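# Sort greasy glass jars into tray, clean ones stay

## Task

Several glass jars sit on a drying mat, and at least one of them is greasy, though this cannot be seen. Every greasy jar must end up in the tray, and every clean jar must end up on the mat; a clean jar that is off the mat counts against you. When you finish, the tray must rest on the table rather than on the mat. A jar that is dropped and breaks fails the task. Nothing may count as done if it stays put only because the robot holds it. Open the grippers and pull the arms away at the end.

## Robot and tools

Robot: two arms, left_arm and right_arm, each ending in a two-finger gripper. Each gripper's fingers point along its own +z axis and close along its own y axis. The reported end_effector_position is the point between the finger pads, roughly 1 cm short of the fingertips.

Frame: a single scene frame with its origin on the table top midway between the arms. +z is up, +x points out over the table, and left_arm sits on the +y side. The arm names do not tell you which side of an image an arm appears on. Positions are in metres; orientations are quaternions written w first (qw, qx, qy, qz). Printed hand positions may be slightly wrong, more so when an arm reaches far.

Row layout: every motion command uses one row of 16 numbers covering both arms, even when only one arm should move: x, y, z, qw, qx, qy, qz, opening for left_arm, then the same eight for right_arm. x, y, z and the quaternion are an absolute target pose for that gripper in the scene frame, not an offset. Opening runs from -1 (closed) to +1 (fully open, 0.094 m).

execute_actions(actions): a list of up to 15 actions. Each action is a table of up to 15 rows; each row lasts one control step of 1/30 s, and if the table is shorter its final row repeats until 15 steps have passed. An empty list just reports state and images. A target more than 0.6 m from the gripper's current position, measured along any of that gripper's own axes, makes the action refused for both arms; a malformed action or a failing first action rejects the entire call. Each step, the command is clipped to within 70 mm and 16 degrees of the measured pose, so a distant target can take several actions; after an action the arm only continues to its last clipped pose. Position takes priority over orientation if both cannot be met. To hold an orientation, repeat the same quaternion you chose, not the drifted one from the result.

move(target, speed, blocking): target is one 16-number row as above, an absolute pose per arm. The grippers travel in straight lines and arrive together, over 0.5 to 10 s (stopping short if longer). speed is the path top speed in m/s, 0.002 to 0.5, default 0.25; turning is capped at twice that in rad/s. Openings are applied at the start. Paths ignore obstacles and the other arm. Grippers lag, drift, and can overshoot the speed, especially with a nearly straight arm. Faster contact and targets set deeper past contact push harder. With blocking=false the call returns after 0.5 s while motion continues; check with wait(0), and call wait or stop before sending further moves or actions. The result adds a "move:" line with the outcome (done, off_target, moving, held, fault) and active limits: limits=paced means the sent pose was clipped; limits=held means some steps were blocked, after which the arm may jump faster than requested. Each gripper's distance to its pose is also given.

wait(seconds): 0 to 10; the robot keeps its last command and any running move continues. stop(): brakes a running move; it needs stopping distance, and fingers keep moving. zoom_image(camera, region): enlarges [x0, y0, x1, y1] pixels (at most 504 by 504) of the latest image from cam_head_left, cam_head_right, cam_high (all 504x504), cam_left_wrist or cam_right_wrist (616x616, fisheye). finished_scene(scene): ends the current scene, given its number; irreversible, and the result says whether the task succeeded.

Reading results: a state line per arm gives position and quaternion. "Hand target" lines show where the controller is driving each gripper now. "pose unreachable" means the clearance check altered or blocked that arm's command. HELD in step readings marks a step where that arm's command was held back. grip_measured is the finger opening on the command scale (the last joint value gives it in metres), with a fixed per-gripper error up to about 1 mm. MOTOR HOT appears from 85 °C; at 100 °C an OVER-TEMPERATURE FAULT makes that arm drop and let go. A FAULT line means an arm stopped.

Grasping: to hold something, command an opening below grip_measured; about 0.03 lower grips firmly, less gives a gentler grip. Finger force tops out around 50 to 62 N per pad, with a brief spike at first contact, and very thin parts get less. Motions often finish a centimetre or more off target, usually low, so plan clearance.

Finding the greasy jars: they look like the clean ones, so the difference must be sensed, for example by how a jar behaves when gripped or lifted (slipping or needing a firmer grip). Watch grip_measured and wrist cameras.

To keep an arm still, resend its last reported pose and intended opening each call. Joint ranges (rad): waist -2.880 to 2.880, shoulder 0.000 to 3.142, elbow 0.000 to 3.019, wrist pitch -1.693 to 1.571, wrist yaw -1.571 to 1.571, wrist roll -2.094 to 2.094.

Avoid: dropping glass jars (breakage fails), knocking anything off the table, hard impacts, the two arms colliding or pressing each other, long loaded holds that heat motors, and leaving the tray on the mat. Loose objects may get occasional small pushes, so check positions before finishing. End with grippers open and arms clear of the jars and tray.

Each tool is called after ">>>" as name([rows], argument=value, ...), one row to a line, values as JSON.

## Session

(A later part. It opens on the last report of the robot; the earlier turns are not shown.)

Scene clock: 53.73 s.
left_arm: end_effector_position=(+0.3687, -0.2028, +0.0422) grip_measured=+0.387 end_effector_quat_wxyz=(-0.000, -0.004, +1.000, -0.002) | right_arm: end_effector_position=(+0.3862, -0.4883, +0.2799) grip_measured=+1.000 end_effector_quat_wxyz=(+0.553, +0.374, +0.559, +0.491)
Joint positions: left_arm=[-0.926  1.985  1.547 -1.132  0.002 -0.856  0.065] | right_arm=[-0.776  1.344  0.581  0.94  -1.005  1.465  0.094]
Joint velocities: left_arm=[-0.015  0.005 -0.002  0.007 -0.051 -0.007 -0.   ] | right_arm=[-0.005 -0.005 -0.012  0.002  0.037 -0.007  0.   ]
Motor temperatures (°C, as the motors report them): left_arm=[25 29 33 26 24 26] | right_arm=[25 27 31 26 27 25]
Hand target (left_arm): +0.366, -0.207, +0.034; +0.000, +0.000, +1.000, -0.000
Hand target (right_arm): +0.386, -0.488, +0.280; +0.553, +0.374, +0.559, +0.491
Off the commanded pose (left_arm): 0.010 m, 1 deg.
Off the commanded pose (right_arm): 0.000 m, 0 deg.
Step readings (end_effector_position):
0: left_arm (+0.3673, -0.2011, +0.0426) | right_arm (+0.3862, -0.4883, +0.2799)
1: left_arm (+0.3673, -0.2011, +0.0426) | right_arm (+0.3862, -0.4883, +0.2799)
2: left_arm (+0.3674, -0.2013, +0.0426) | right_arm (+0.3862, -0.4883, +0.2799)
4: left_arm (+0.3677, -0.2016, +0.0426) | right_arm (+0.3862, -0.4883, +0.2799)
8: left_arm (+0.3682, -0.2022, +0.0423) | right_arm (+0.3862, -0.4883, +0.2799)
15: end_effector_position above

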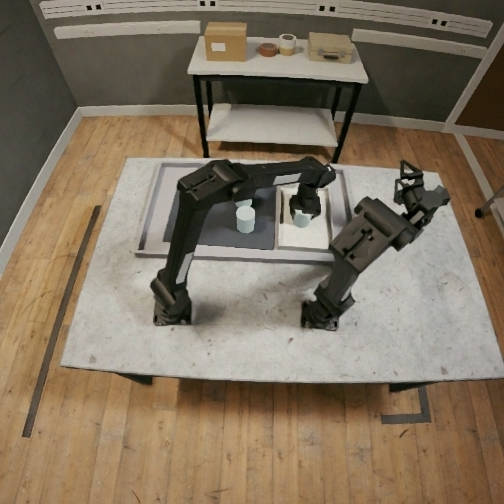

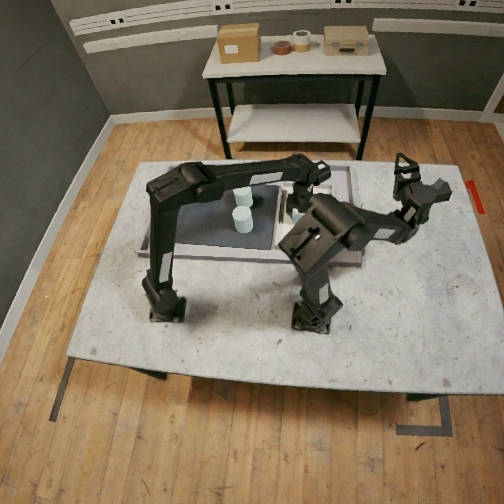

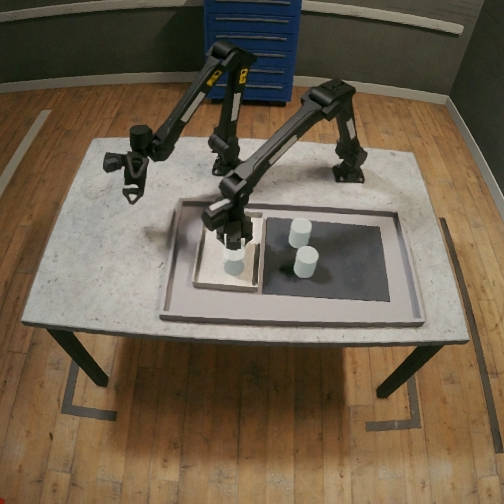

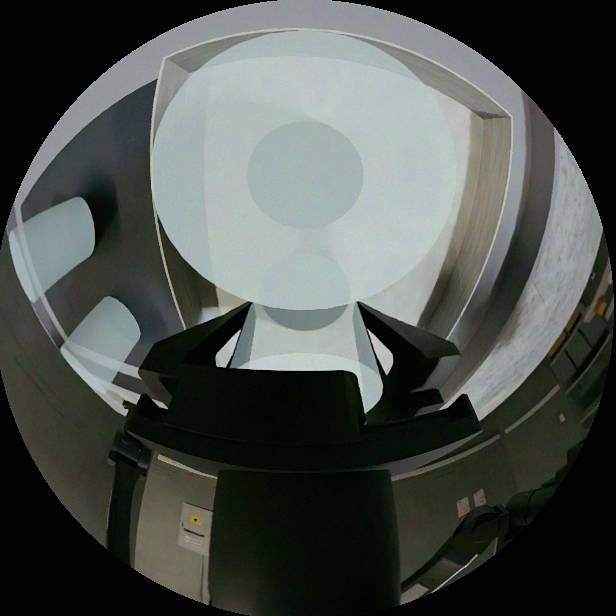

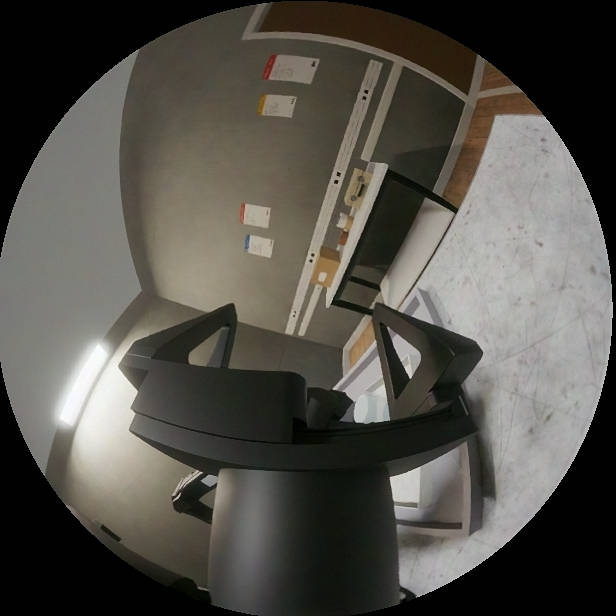

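In contact. Release, lift, go to J1.

>>> execute_actions([
  [[0.367,-0.206,0.037,0,0,1,0,0.36,0.3862,-0.4883,0.2799,0.553,0.374,0.559,0.491,1],[0.367,-0.206,0.039,0,0,1,0,0.39,0.3862,-0.4883,0.2799,0.553,0.374,0.559,0.491,1],[0.367,-0.206,0.040,0,0,1,0,0.41,0.3862,-0.4883,0.2799,0.553,0.374,0.559,0.491,1],[0.367,-0.206,0.040,0,0,1,0,0.42,0.3862,-0.4883,0.2799,0.553,0.374,0.559,0.491,1],[0.367,-0.206,0.040,0,0,1,0,0.44,0.3862,-0.4883,0.2799,0.553,0.374,0.559,0.491,1],[0.367,-0.206,0.040,0,0,1,0,0.9,0.3862,-0.4883,0.2799,0.553,0.374,0.559,0.491,1]],
])

>>> move(target=[0.374,-0.212,0.18,0,0,1,0,1,0.3862,-0.4883,0.2799,0.553,0.374,0.559,0.491,1], speed=0.18)

>>> move(target=[0.340,0.006,0.17,0,0,1,0,1,0.3862,-0.4883,0.2799,0.553,0.374,0.559,0.491,1], speed=0.22)

Scene clock: 54.47 s.
left_arm: end_effector_position=(+0.3687, -0.2028, +0.0422) grip_measured=+0.898 end_effector_quat_wxyz=(-0.000, -0.004, +1.000, -0.002) | right_arm: end_effector_position=(+0.3862, -0.4883, +0.2799) grip_measured=+1.000 end_effector_quat_wxyz=(+0.553, +0.374, +0.559, +0.491)
Joint positions: left_arm=[-0.926  1.985  1.547 -1.132  0.002 -0.856  0.089] | right_arm=[-0.776  1.344  0.581  0.94  -1.005  1.465  0.094]
Joint velocities: left_arm=[ 0.005  0.005  0.022  0.002 -0.066 -0.022  0.   ] | right_arm=[-0.005 -0.005 -0.002  0.012 -0.066 -0.022  0.   ]
Motor temperatures (°C, as the motors report them): left_arm=[25 29 33 26 24 26] | right_arm=[25 27 31 26 27 25]
Hand target (left_arm): +0.367, -0.206, +0.040; -0.000, -0.000, +1.000, -0.000
Hand target (right_arm): +0.386, -0.488, +0.280; +0.553, +0.374, +0.559, +0.491
Off the commanded pose (left_arm): 0.004 m, 1 deg.
Off the commanded pose (right_arm): 0.000 m, 0 deg.
Step readings (end_effector_position):
0: left_arm (+0.3687, -0.2028, +0.0422) | right_arm (+0.3862, -0.4883, +0.2799)
1: left_arm (+0.3687, -0.2028, +0.0422) | right_arm (+0.3862, -0.4883, +0.2799)
2: left_arm (+0.3687, -0.2028, +0.0422) | right_arm (+0.3862, -0.4883, +0.2799)
4: left_arm (+0.3687, -0.2028, +0.0422) | right_arm (+0.3862, -0.4883, +0.2799)
8: left_arm (+0.3687, -0.2028, +0.0422) | right_arm (+0.3862, -0.4883, +0.2799)
15: end_effector_position above

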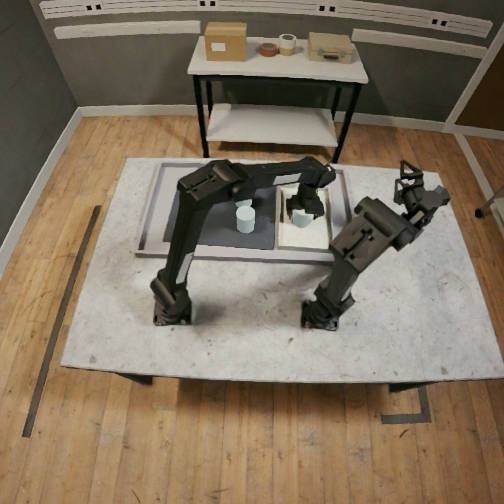

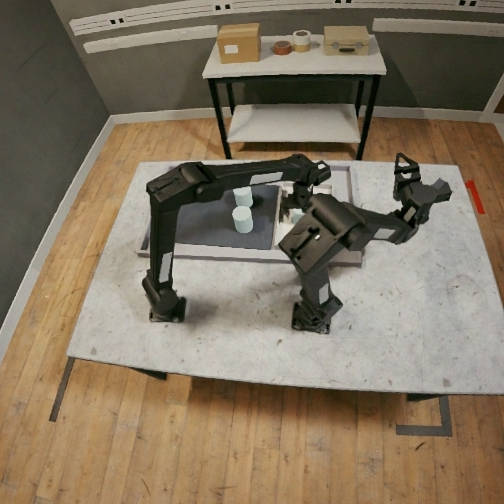

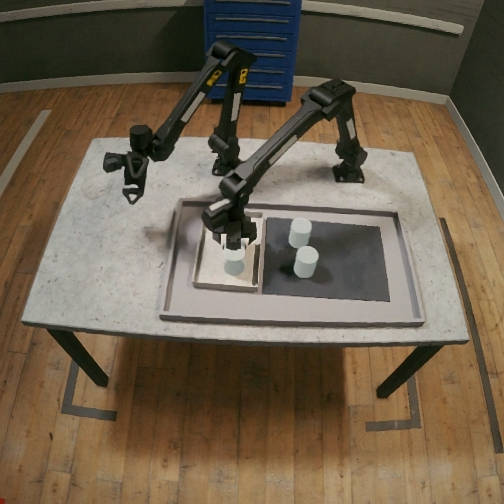

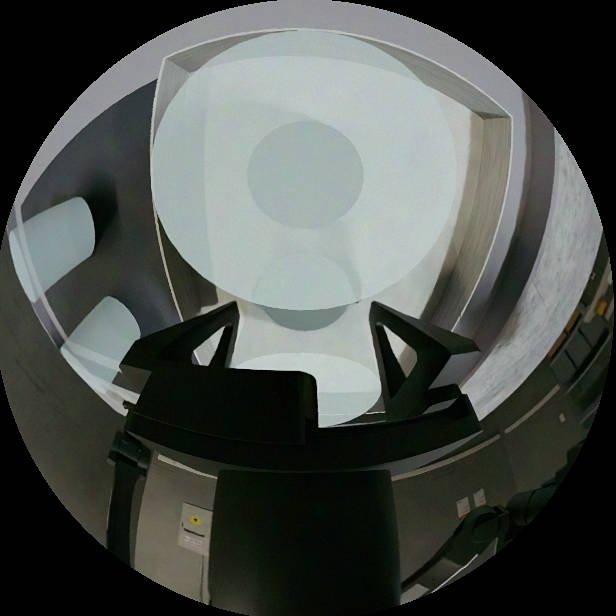

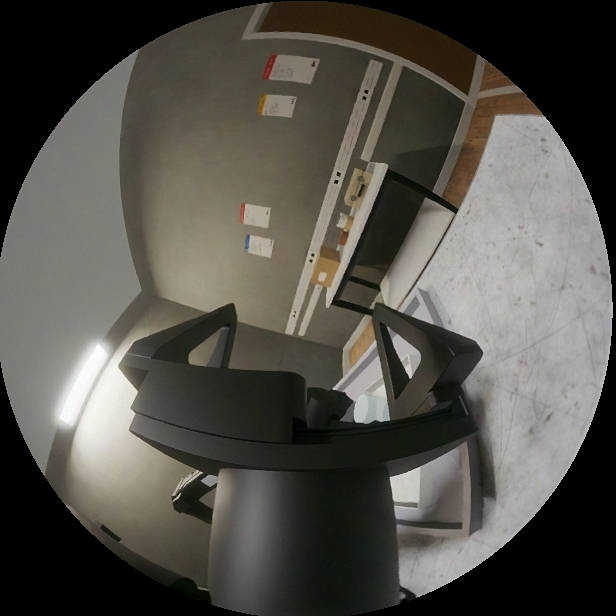

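Scene clock: 55.67 s.
left_arm: end_effector_position=(+0.3666, -0.2003, +0.1545) grip_measured=+1.000 end_effector_quat_wxyz=(-0.017, -0.004, +1.000, +0.018) | right_arm: end_effector_position=(+0.3862, -0.4883, +0.2799) grip_measured=+1.000 end_effector_quat_wxyz=(+0.553, +0.374, +0.559, +0.491)
Joint positions: left_arm=[-0.926  1.92   1.753 -1.454  0.002 -0.856  0.094] | right_arm=[-0.776  1.344  0.581  0.94  -1.005  1.465  0.094]
Joint velocities: left_arm=[-0.005 -0.015 -0.012 -0.007  0.051  0.007  0.   ] | right_arm=[-0.015 -0.005  0.007 -0.002  0.066 -0.022  0.   ]
Motor temperatures (°C, as the motors report them): left_arm=[25 29 33 26 24 26] | right_arm=[25 27 31 26 27 25]
Hand target (left_arm): +0.371, -0.209, +0.181; +0.000, -0.000, +1.000, -0.000
Hand target (right_arm): +0.386, -0.488, +0.280; +0.553, +0.374, +0.559, +0.491
Off the commanded pose (left_arm): 0.029 m, 3 deg.
Off the commanded pose (right_arm): 0.000 m, 0 deg.
move: off_target (left_arm); limits=paced

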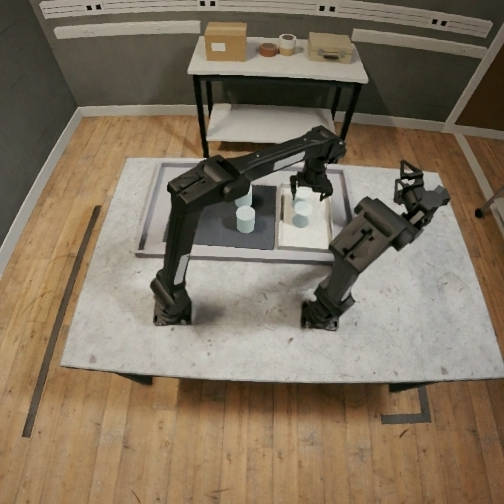

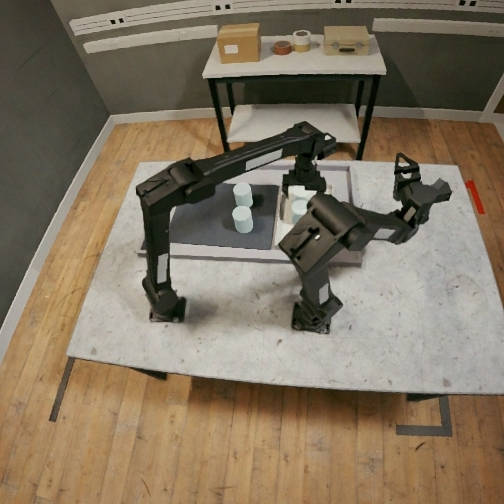

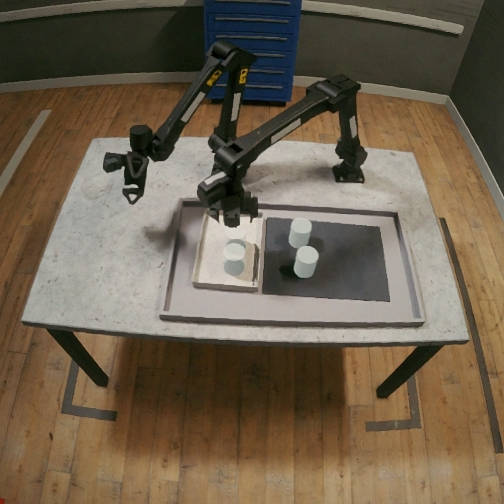

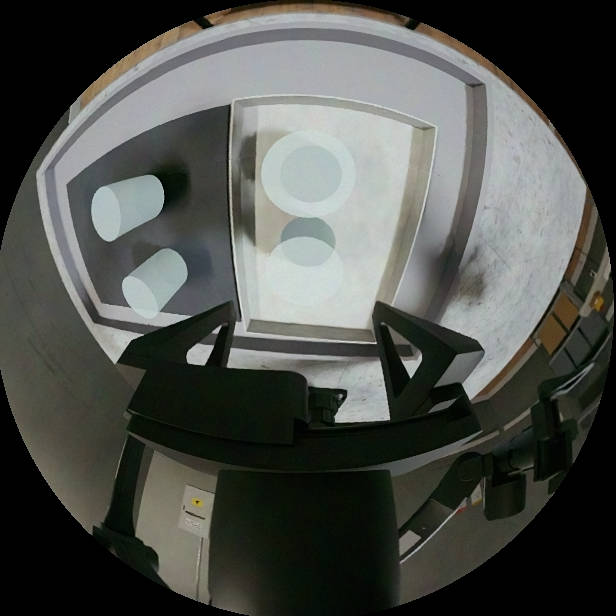

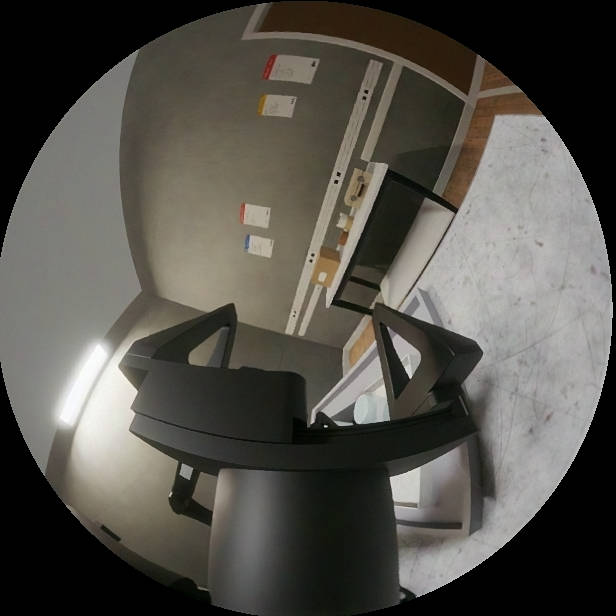

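Scene clock: 57.17 s.
left_arm: end_effector_position=(+0.3375, +0.0068, +0.1590) grip_measured=+1.000 end_effector_quat_wxyz=(-0.013, -0.003, +1.000, +0.012) | right_arm: end_effector_position=(+0.3862, -0.4883, +0.2799) grip_measured=+1.000 end_effector_quat_wxyz=(+0.553, +0.374, +0.559, +0.491)
Joint positions: left_arm=[-0.652  1.501  1.214 -1.318 -0.005 -0.579  0.094] | right_arm=[-0.776  1.344  0.581  0.94  -1.005  1.465  0.094]
Joint velocities: left_arm=[-0.005 -0.015  0.007 -0.007  0.007  0.022  0.   ] | right_arm=[-0.005 -0.005 -0.017 -0.002  0.051 -0.066  0.   ]
Motor temperatures (°C, as the motors report them): left_arm=[25 29 33 26 24 26] | right_arm=[25 27 31 26 27 25]
Hand target (left_arm): +0.341, +0.006, +0.168; +0.001, +0.000, +1.000, +0.001
Hand target (right_arm): +0.386, -0.488, +0.280; +0.553, +0.374, +0.559, +0.491
Off the commanded pose (left_arm): 0.011 m, 2 deg.
Off the commanded pose (right_arm): 0.000 m, 0 deg.
move: off_target (left_arm)

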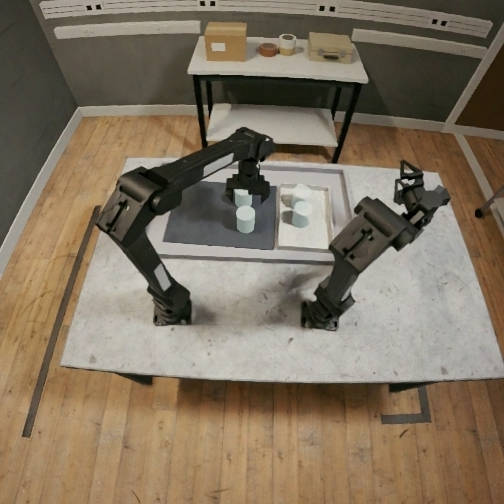

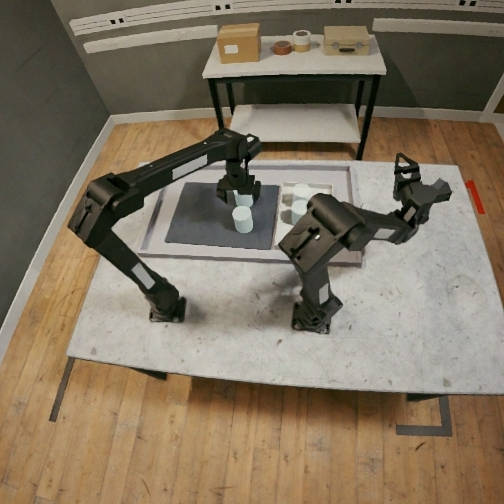

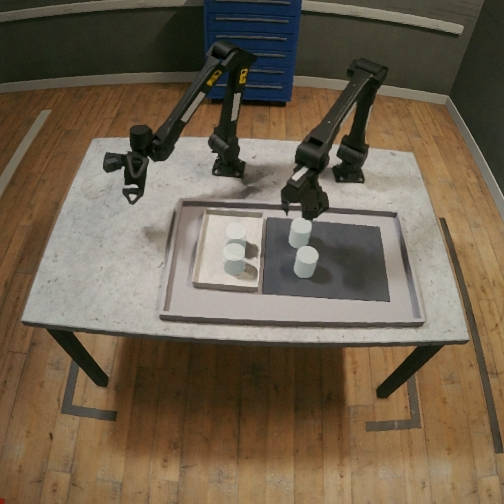

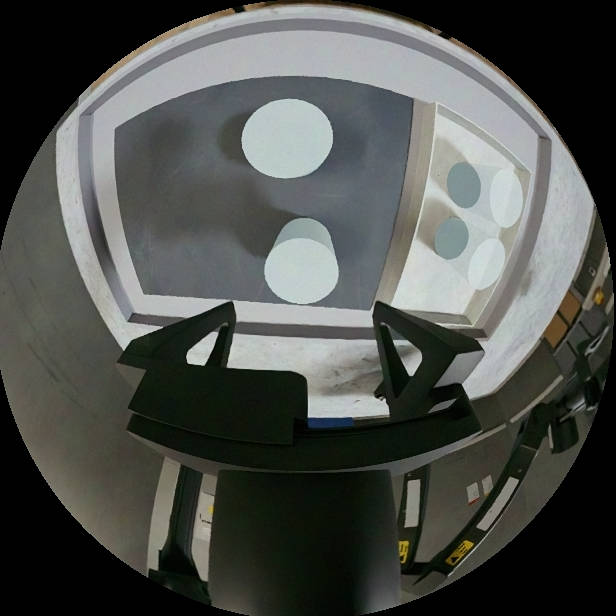

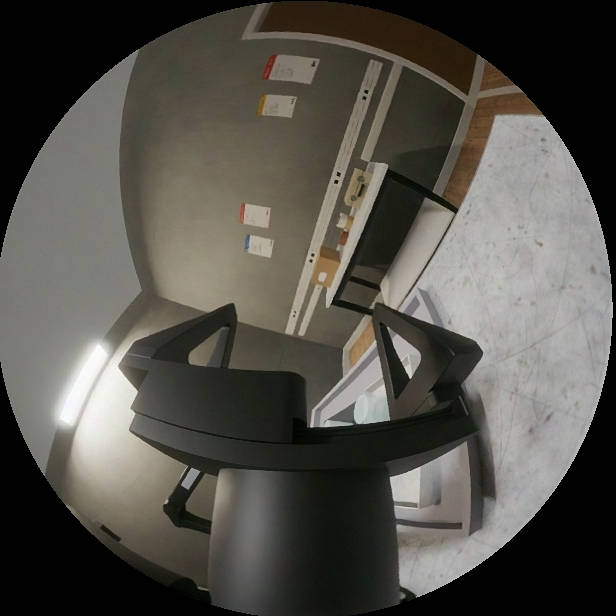

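>>> move(target=[0.338,0.010,0.105,0,0,1,0,1,0.3862,-0.4883,0.2799,0.553,0.374,0.559,0.491,1], speed=0.12)

Scene clock: 58.10 s.
left_arm: end_effector_position=(+0.3337, +0.0090, +0.1073) grip_measured=+1.000 end_effector_quat_wxyz=(-0.002, +0.001, +1.000, +0.003) | right_arm: end_effector_position=(+0.3862, -0.4883, +0.2799) grip_measured=+1.000 end_effector_quat_wxyz=(+0.553, +0.374, +0.559, +0.491)
Joint positions: left_arm=[-0.652  1.521  1.092 -1.148 -0.004 -0.572  0.094] | right_arm=[-0.776  1.344  0.581  0.94  -1.005  1.465  0.094]
Joint velocities: left_arm=[ 0.005 -0.005 -0.012 -0.007 -0.022  0.007  0.   ] | right_arm=[ 0.005 -0.005  0.007  0.022  0.007 -0.022  0.   ]
Motor temperatures (°C, as the motors report them): left_arm=[25 29 33 26 24 26] | right_arm=[25 27 31 26 27 25]
Hand target (left_arm): +0.339, +0.009, +0.105; +0.000, -0.000, +1.000, +0.000
Hand target (right_arm): +0.386, -0.488, +0.280; +0.553, +0.374, +0.559, +0.491
Off the commanded pose (left_arm): 0.005 m, 0 deg.
Off the commanded pose (right_arm): 0.000 m, 0 deg.
move: done

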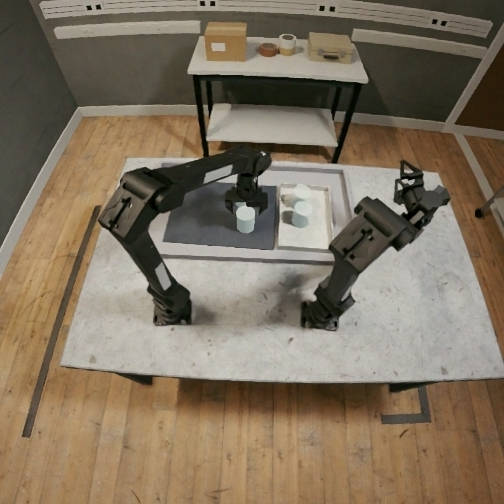

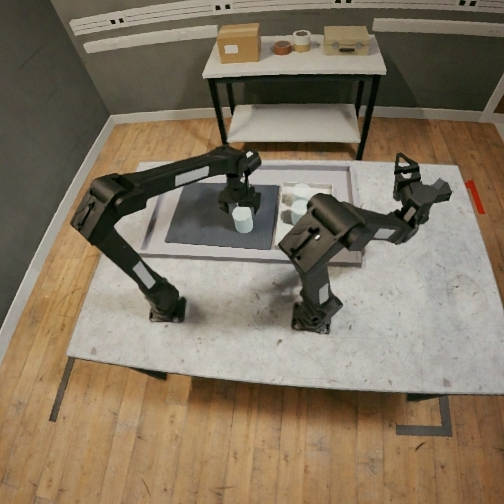

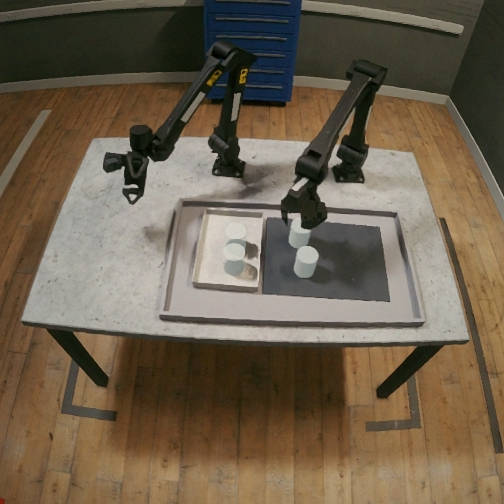

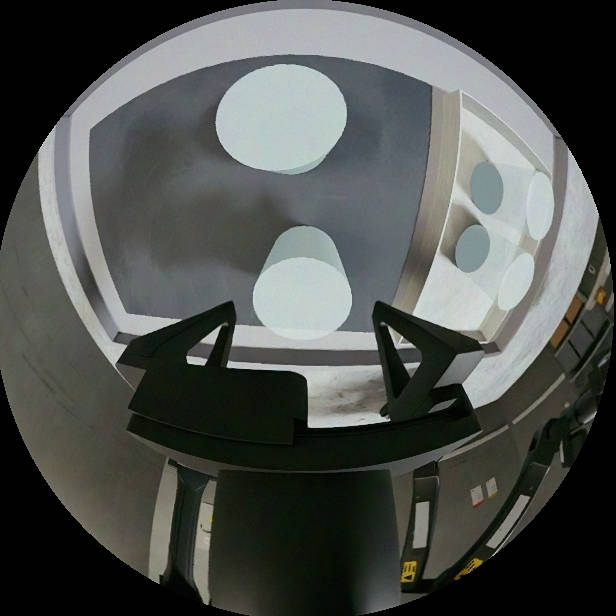

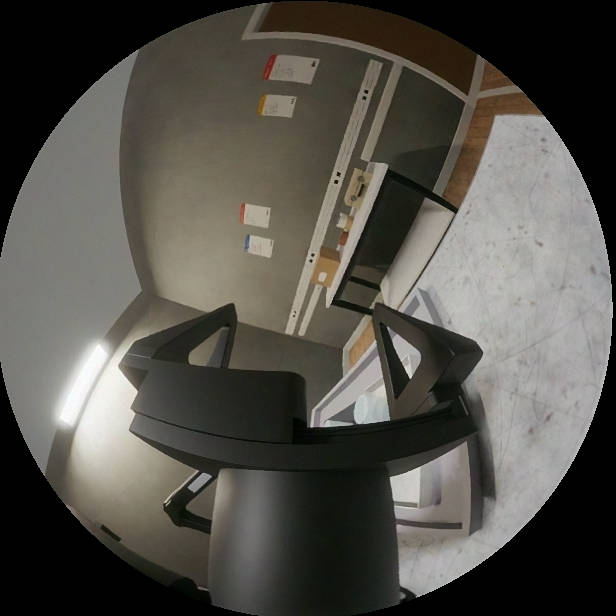

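>>> move(target=[0.341,0.013,0.044,0,0,1,0,1,0.3862,-0.4883,0.2799,0.553,0.374,0.559,0.491,1], speed=0.1)

Scene clock: 59.23 s.
left_arm: end_effector_position=(+0.3357, +0.0089, +0.0463) grip_measured=+1.000 end_effector_quat_wxyz=(-0.002, +0.004, +1.000, +0.003) | right_arm: end_effector_position=(+0.3862, -0.4883, +0.2799) grip_measured=+1.000 end_effector_quat_wxyz=(+0.553, +0.374, +0.559, +0.491)
Joint positions: left_arm=[-0.649  1.608  1.012 -0.982 -0.003 -0.562  0.094] | right_arm=[-0.776  1.344  0.581  0.94  -1.005  1.465  0.094]
Joint velocities: left_arm=[-0.015 -0.024 -0.002 -0.012  0.022  0.007  0.   ] | right_arm=[-0.015  0.005 -0.002 -0.002 -0.037 -0.037  0.   ]
Motor temperatures (°C, as the motors report them): left_arm=[25 29 33 26 24 26] | right_arm=[25 27 31 26 27 25]
Hand target (left_arm): +0.342, +0.012, +0.044; -0.000, +0.000, +1.000, +0.000
Hand target (right_arm): +0.386, -0.488, +0.280; +0.553, +0.374, +0.559, +0.491
Off the commanded pose (left_arm): 0.007 m, 1 deg.
Off the commanded pose (right_arm): 0.000 m, 0 deg.
move: done

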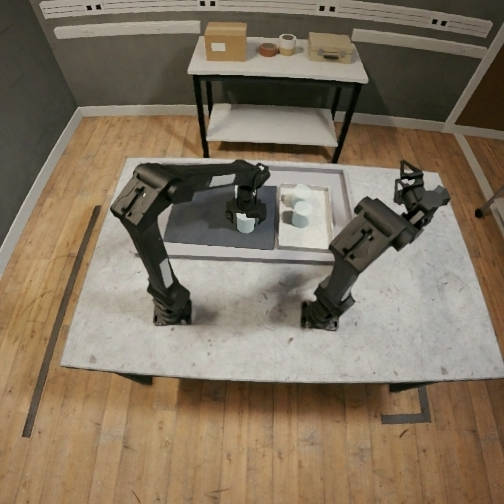

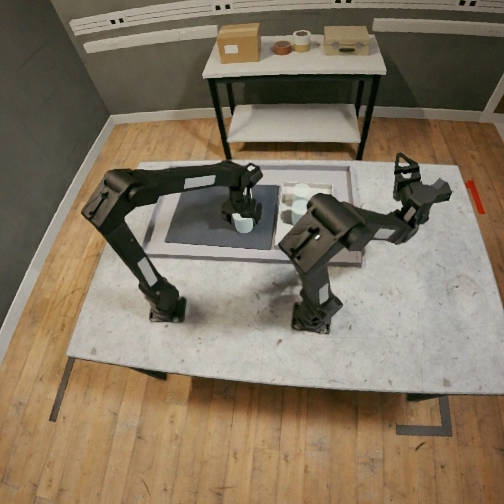

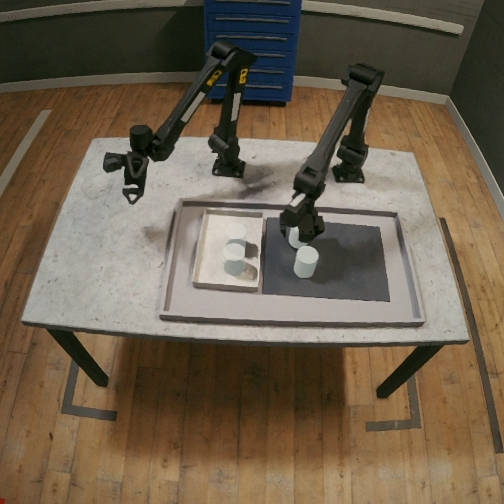

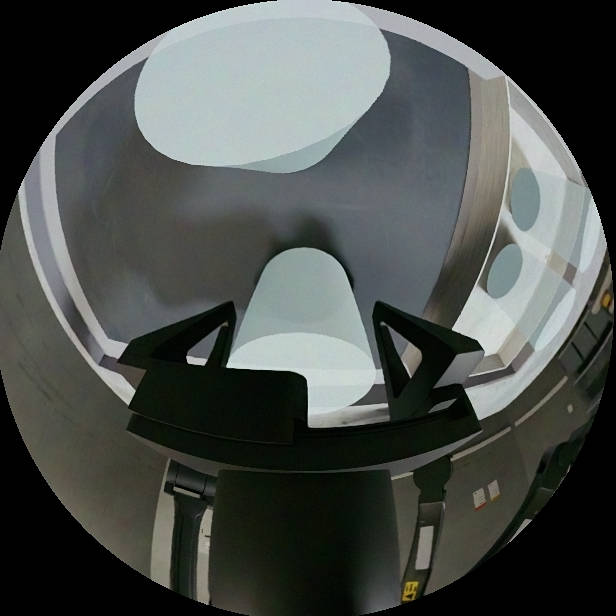

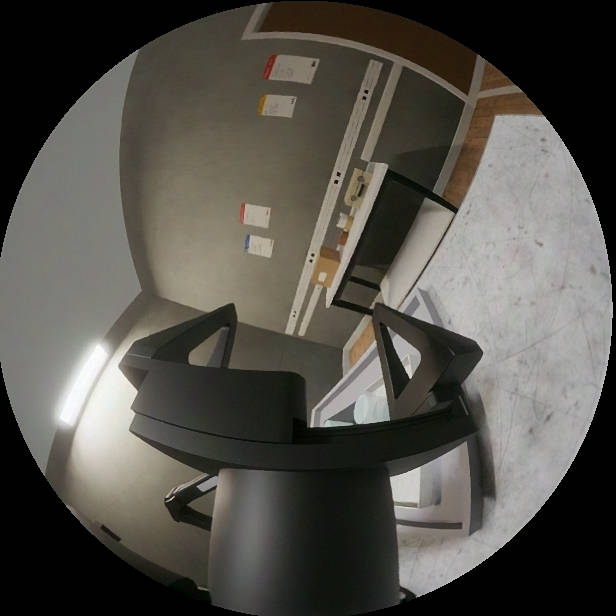

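>>> execute_actions([
  [[0.3415,0.012,0.044,0,0,1,0,0.50,0.3862,-0.4883,0.2799,0.553,0.374,0.559,0.491,1]],
  [[0.340,0.010,0.044,0,0,1,0,0.47,0.3862,-0.4883,0.2799,0.553,0.374,0.559,0.491,1],[0.340,0.010,0.044,0,0,1,0,0.45,0.3862,-0.4883,0.2799,0.553,0.374,0.559,0.491,1],[0.340,0.010,0.044,0,0,1,0,0.43,0.3862,-0.4883,0.2799,0.553,0.374,0.559,0.491,1],[0.340,0.010,0.044,0,0,1,0,0.42,0.3862,-0.4883,0.2799,0.553,0.374,0.559,0.491,1],[0.340,0.010,0.044,0,0,1,0,0.41,0.3862,-0.4883,0.2799,0.553,0.374,0.559,0.491,1],[0.340,0.010,0.044,0,0,1,0,0.40,0.3862,-0.4883,0.2799,0.553,0.374,0.559,0.491,1],[0.340,0.010,0.044,0,0,1,0,0.38,0.3862,-0.4883,0.2799,0.553,0.374,0.559,0.491,1],[0.340,0.010,0.044,0,0,1,0,0.35,0.3862,-0.4883,0.2799,0.553,0.374,0.559,0.491,1],[0.340,0.010,0.044,0,0,1,0,0.32,0.3862,-0.4883,0.2799,0.553,0.374,0.559,0.491,1]],
  [[0.340,0.010,0.044,0,0,1,0,0.40,0.3862,-0.4883,0.2799,0.553,0.374,0.559,0.491,1],[0.340,0.010,0.043,0,0,1,0,0.413,0.3862,-0.4883,0.2799,0.553,0.374,0.559,0.491,1]],
  [[0.340,0.010,0.039,0,0,1,0,0.413,0.3862,-0.4883,0.2799,0.553,0.374,0.559,0.491,1]],
  [[0.340,0.010,0.034,0,0,1,0,0.413,0.3862,-0.4883,0.2799,0.553,0.374,0.559,0.491,1]],
  [[0.340,0.010,0.029,0,0,1,0,0.413,0.3862,-0.4883,0.2799,0.553,0.374,0.559,0.491,1]],
])

Scene clock: 62.63 s.
left_arm: end_effector_position=(+0.3385, +0.0070, +0.0421) grip_measured=+0.413 end_effector_quat_wxyz=(+0.006, +0.005, +1.000, -0.003) | right_arm: end_effector_position=(+0.3862, -0.4883, +0.2799) grip_measured=+1.000 end_effector_quat_wxyz=(+0.553, +0.374, +0.559, +0.491)
Joint positions: left_arm=[-0.649  1.611  1.002 -0.949 -0.002 -0.562  0.066] | right_arm=[-0.776  1.344  0.581  0.94  -1.005  1.465  0.094]
Joint velocities: left_arm=[-0.015 -0.024 -0.002 -0.007 -0.037 -0.037 -0.   ] | right_arm=[-0.005  0.005 -0.012  0.002  0.007 -0.007  0.   ]
Motor temperatures (°C, as the motors report them): left_arm=[25 29 33 26 24 26] | right_arm=[25 27 31 26 27 25]
Hand target (left_arm): +0.340, +0.010, +0.029; +0.000, -0.000, +1.000, -0.000
Hand target (right_arm): +0.386, -0.488, +0.280; +0.553, +0.374, +0.559, +0.491
Off the commanded pose (left_arm): 0.014 m, 1 deg.
Off the commanded pose (right_arm): 0.000 m, 0 deg.
Step readings (end_effector_position; steps 1 to 15: 1st action; 16 to 30: 2nd action; 31 to 45: 3rd action; 46 to 60: 4th action; 61 to 75: 5th action; 76 to 90: 6th action):
0: left_arm (+0.3357, +0.0089, +0.0463) | right_arm (+0.3862, -0.4883, +0.2799)
1: left_arm (+0.3357, +0.0089, +0.0463) | right_arm (+0.3862, -0.4883, +0.2799)
2: left_arm (+0.3357, +0.0089, +0.0463) | right_arm (+0.3862, -0.4883, +0.2799)
4: left_arm (+0.3357, +0.0089, +0.0463) | right_arm (+0.3862, -0.4883, +0.2799)
8: left_arm (+0.3357, +0.0089, +0.0463) | right_arm (+0.3862, -0.4883, +0.2799)
15: left_arm (+0.3357, +0.0089, +0.0463) | right_arm (+0.3862, -0.4883, +0.2799)
16: left_arm (+0.3357, +0.0089, +0.0463) | right_arm (+0.3862, -0.4883, +0.2799)
17: left_arm (+0.3357, +0.0089, +0.0463) | right_arm (+0.3862, -0.4883, +0.2799)
19: left_arm (+0.3357, +0.0089, +0.0463) | right_arm (+0.3862, -0.4883, +0.2799)
23: left_arm (+0.3357, +0.0089, +0.0463) | right_arm (+0.3862, -0.4883, +0.2799)
30: left_arm (+0.3357, +0.0089, +0.0463) | right_arm (+0.3862, -0.4883, +0.2799)
31: left_arm (+0.3357, +0.0089, +0.0463) | right_arm (+0.3862, -0.4883, +0.2799)
32: left_arm (+0.3357, +0.0089, +0.0463) | right_arm (+0.3862, -0.4883, +0.2799)
34: left_arm (+0.3358, +0.0088, +0.0463) | right_arm (+0.3862, -0.4883, +0.2799)
38: left_arm (+0.3358, +0.0088, +0.0463) | right_arm (+0.3862, -0.4883, +0.2799)
45: left_arm (+0.3358, +0.0088, +0.0463) | right_arm (+0.3862, -0.4883, +0.2799)
46: left_arm (+0.3359, +0.0087, +0.0461) | right_arm (+0.3862, -0.4883, +0.2799)
47: left_arm (+0.3360, +0.0087, +0.0459) | right_arm (+0.3862, -0.4883, +0.2799)
49: left_arm (+0.3362, +0.0085, +0.0459) | right_arm (+0.3862, -0.4883, +0.2799)
53: left_arm (+0.3364, +0.0083, +0.0459) | right_arm (+0.3862, -0.4883, +0.2799)
60: left_arm (+0.3364, +0.0083, +0.0459) | right_arm (+0.3862, -0.4883, +0.2799)
61: left_arm (+0.3366, +0.0082, +0.0457) | right_arm (+0.3862, -0.4883, +0.2799)
62: left_arm (+0.3371, +0.0079, +0.0454) | right_arm (+0.3862, -0.4883, +0.2799)
64: left_arm (+0.3374, +0.0077, +0.0449) | right_arm (+0.3862, -0.4883, +0.2799)
68: left_arm (+0.3375, +0.0076, +0.0447) | right_arm (+0.3862, -0.4883, +0.2799)
75: left_arm (+0.3376, +0.0076, +0.0447) | right_arm (+0.3862, -0.4883, +0.2799)
76: left_arm (+0.3378, +0.0075, +0.0445) | right_arm (+0.3862, -0.4883, +0.2799)
77: left_arm (+0.3381, +0.0073, +0.0440) | right_arm (+0.3862, -0.4883, +0.2799)
79: left_arm (+0.3384, +0.0071, +0.0431) | right_arm (+0.3862, -0.4883, +0.2799)
83: left_arm (+0.3384, +0.0071, +0.0421) | right_arm (+0.3862, -0.4883, +0.2799)
90: end_effector_position above

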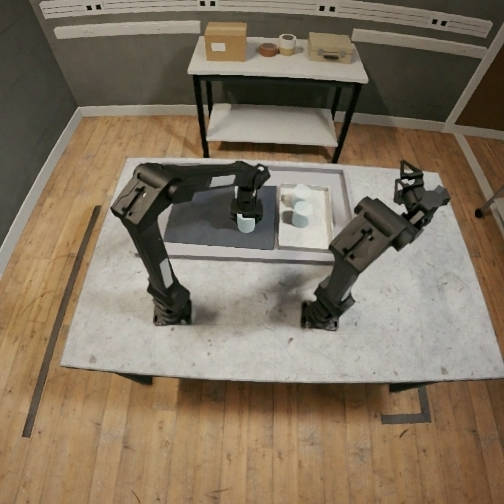

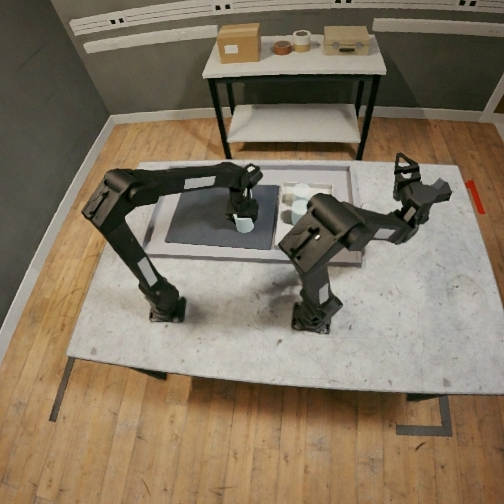

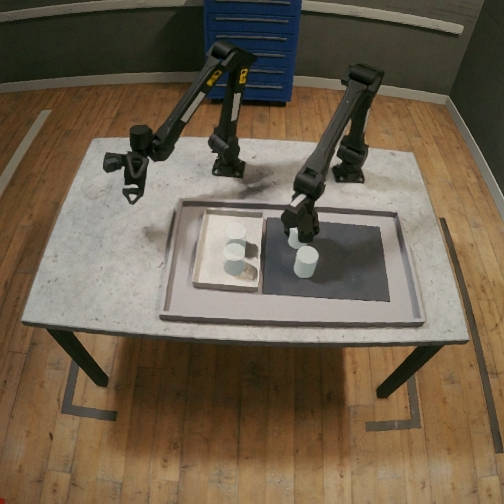

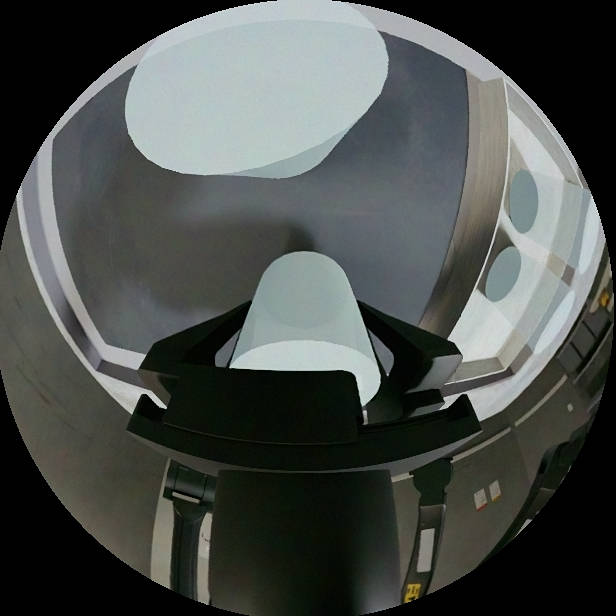

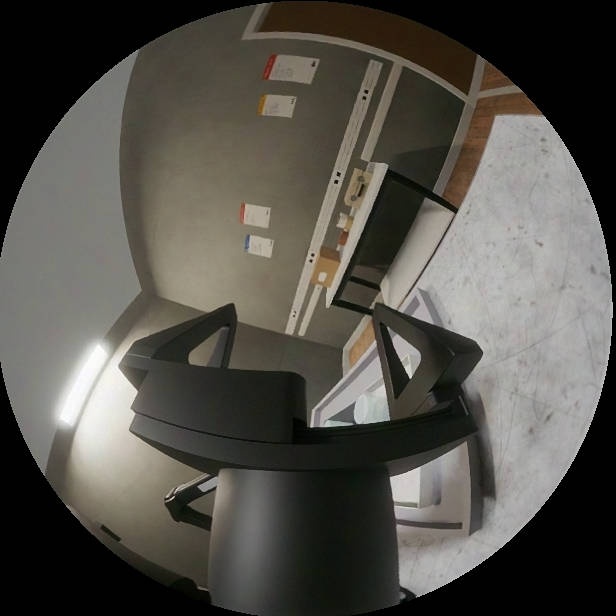

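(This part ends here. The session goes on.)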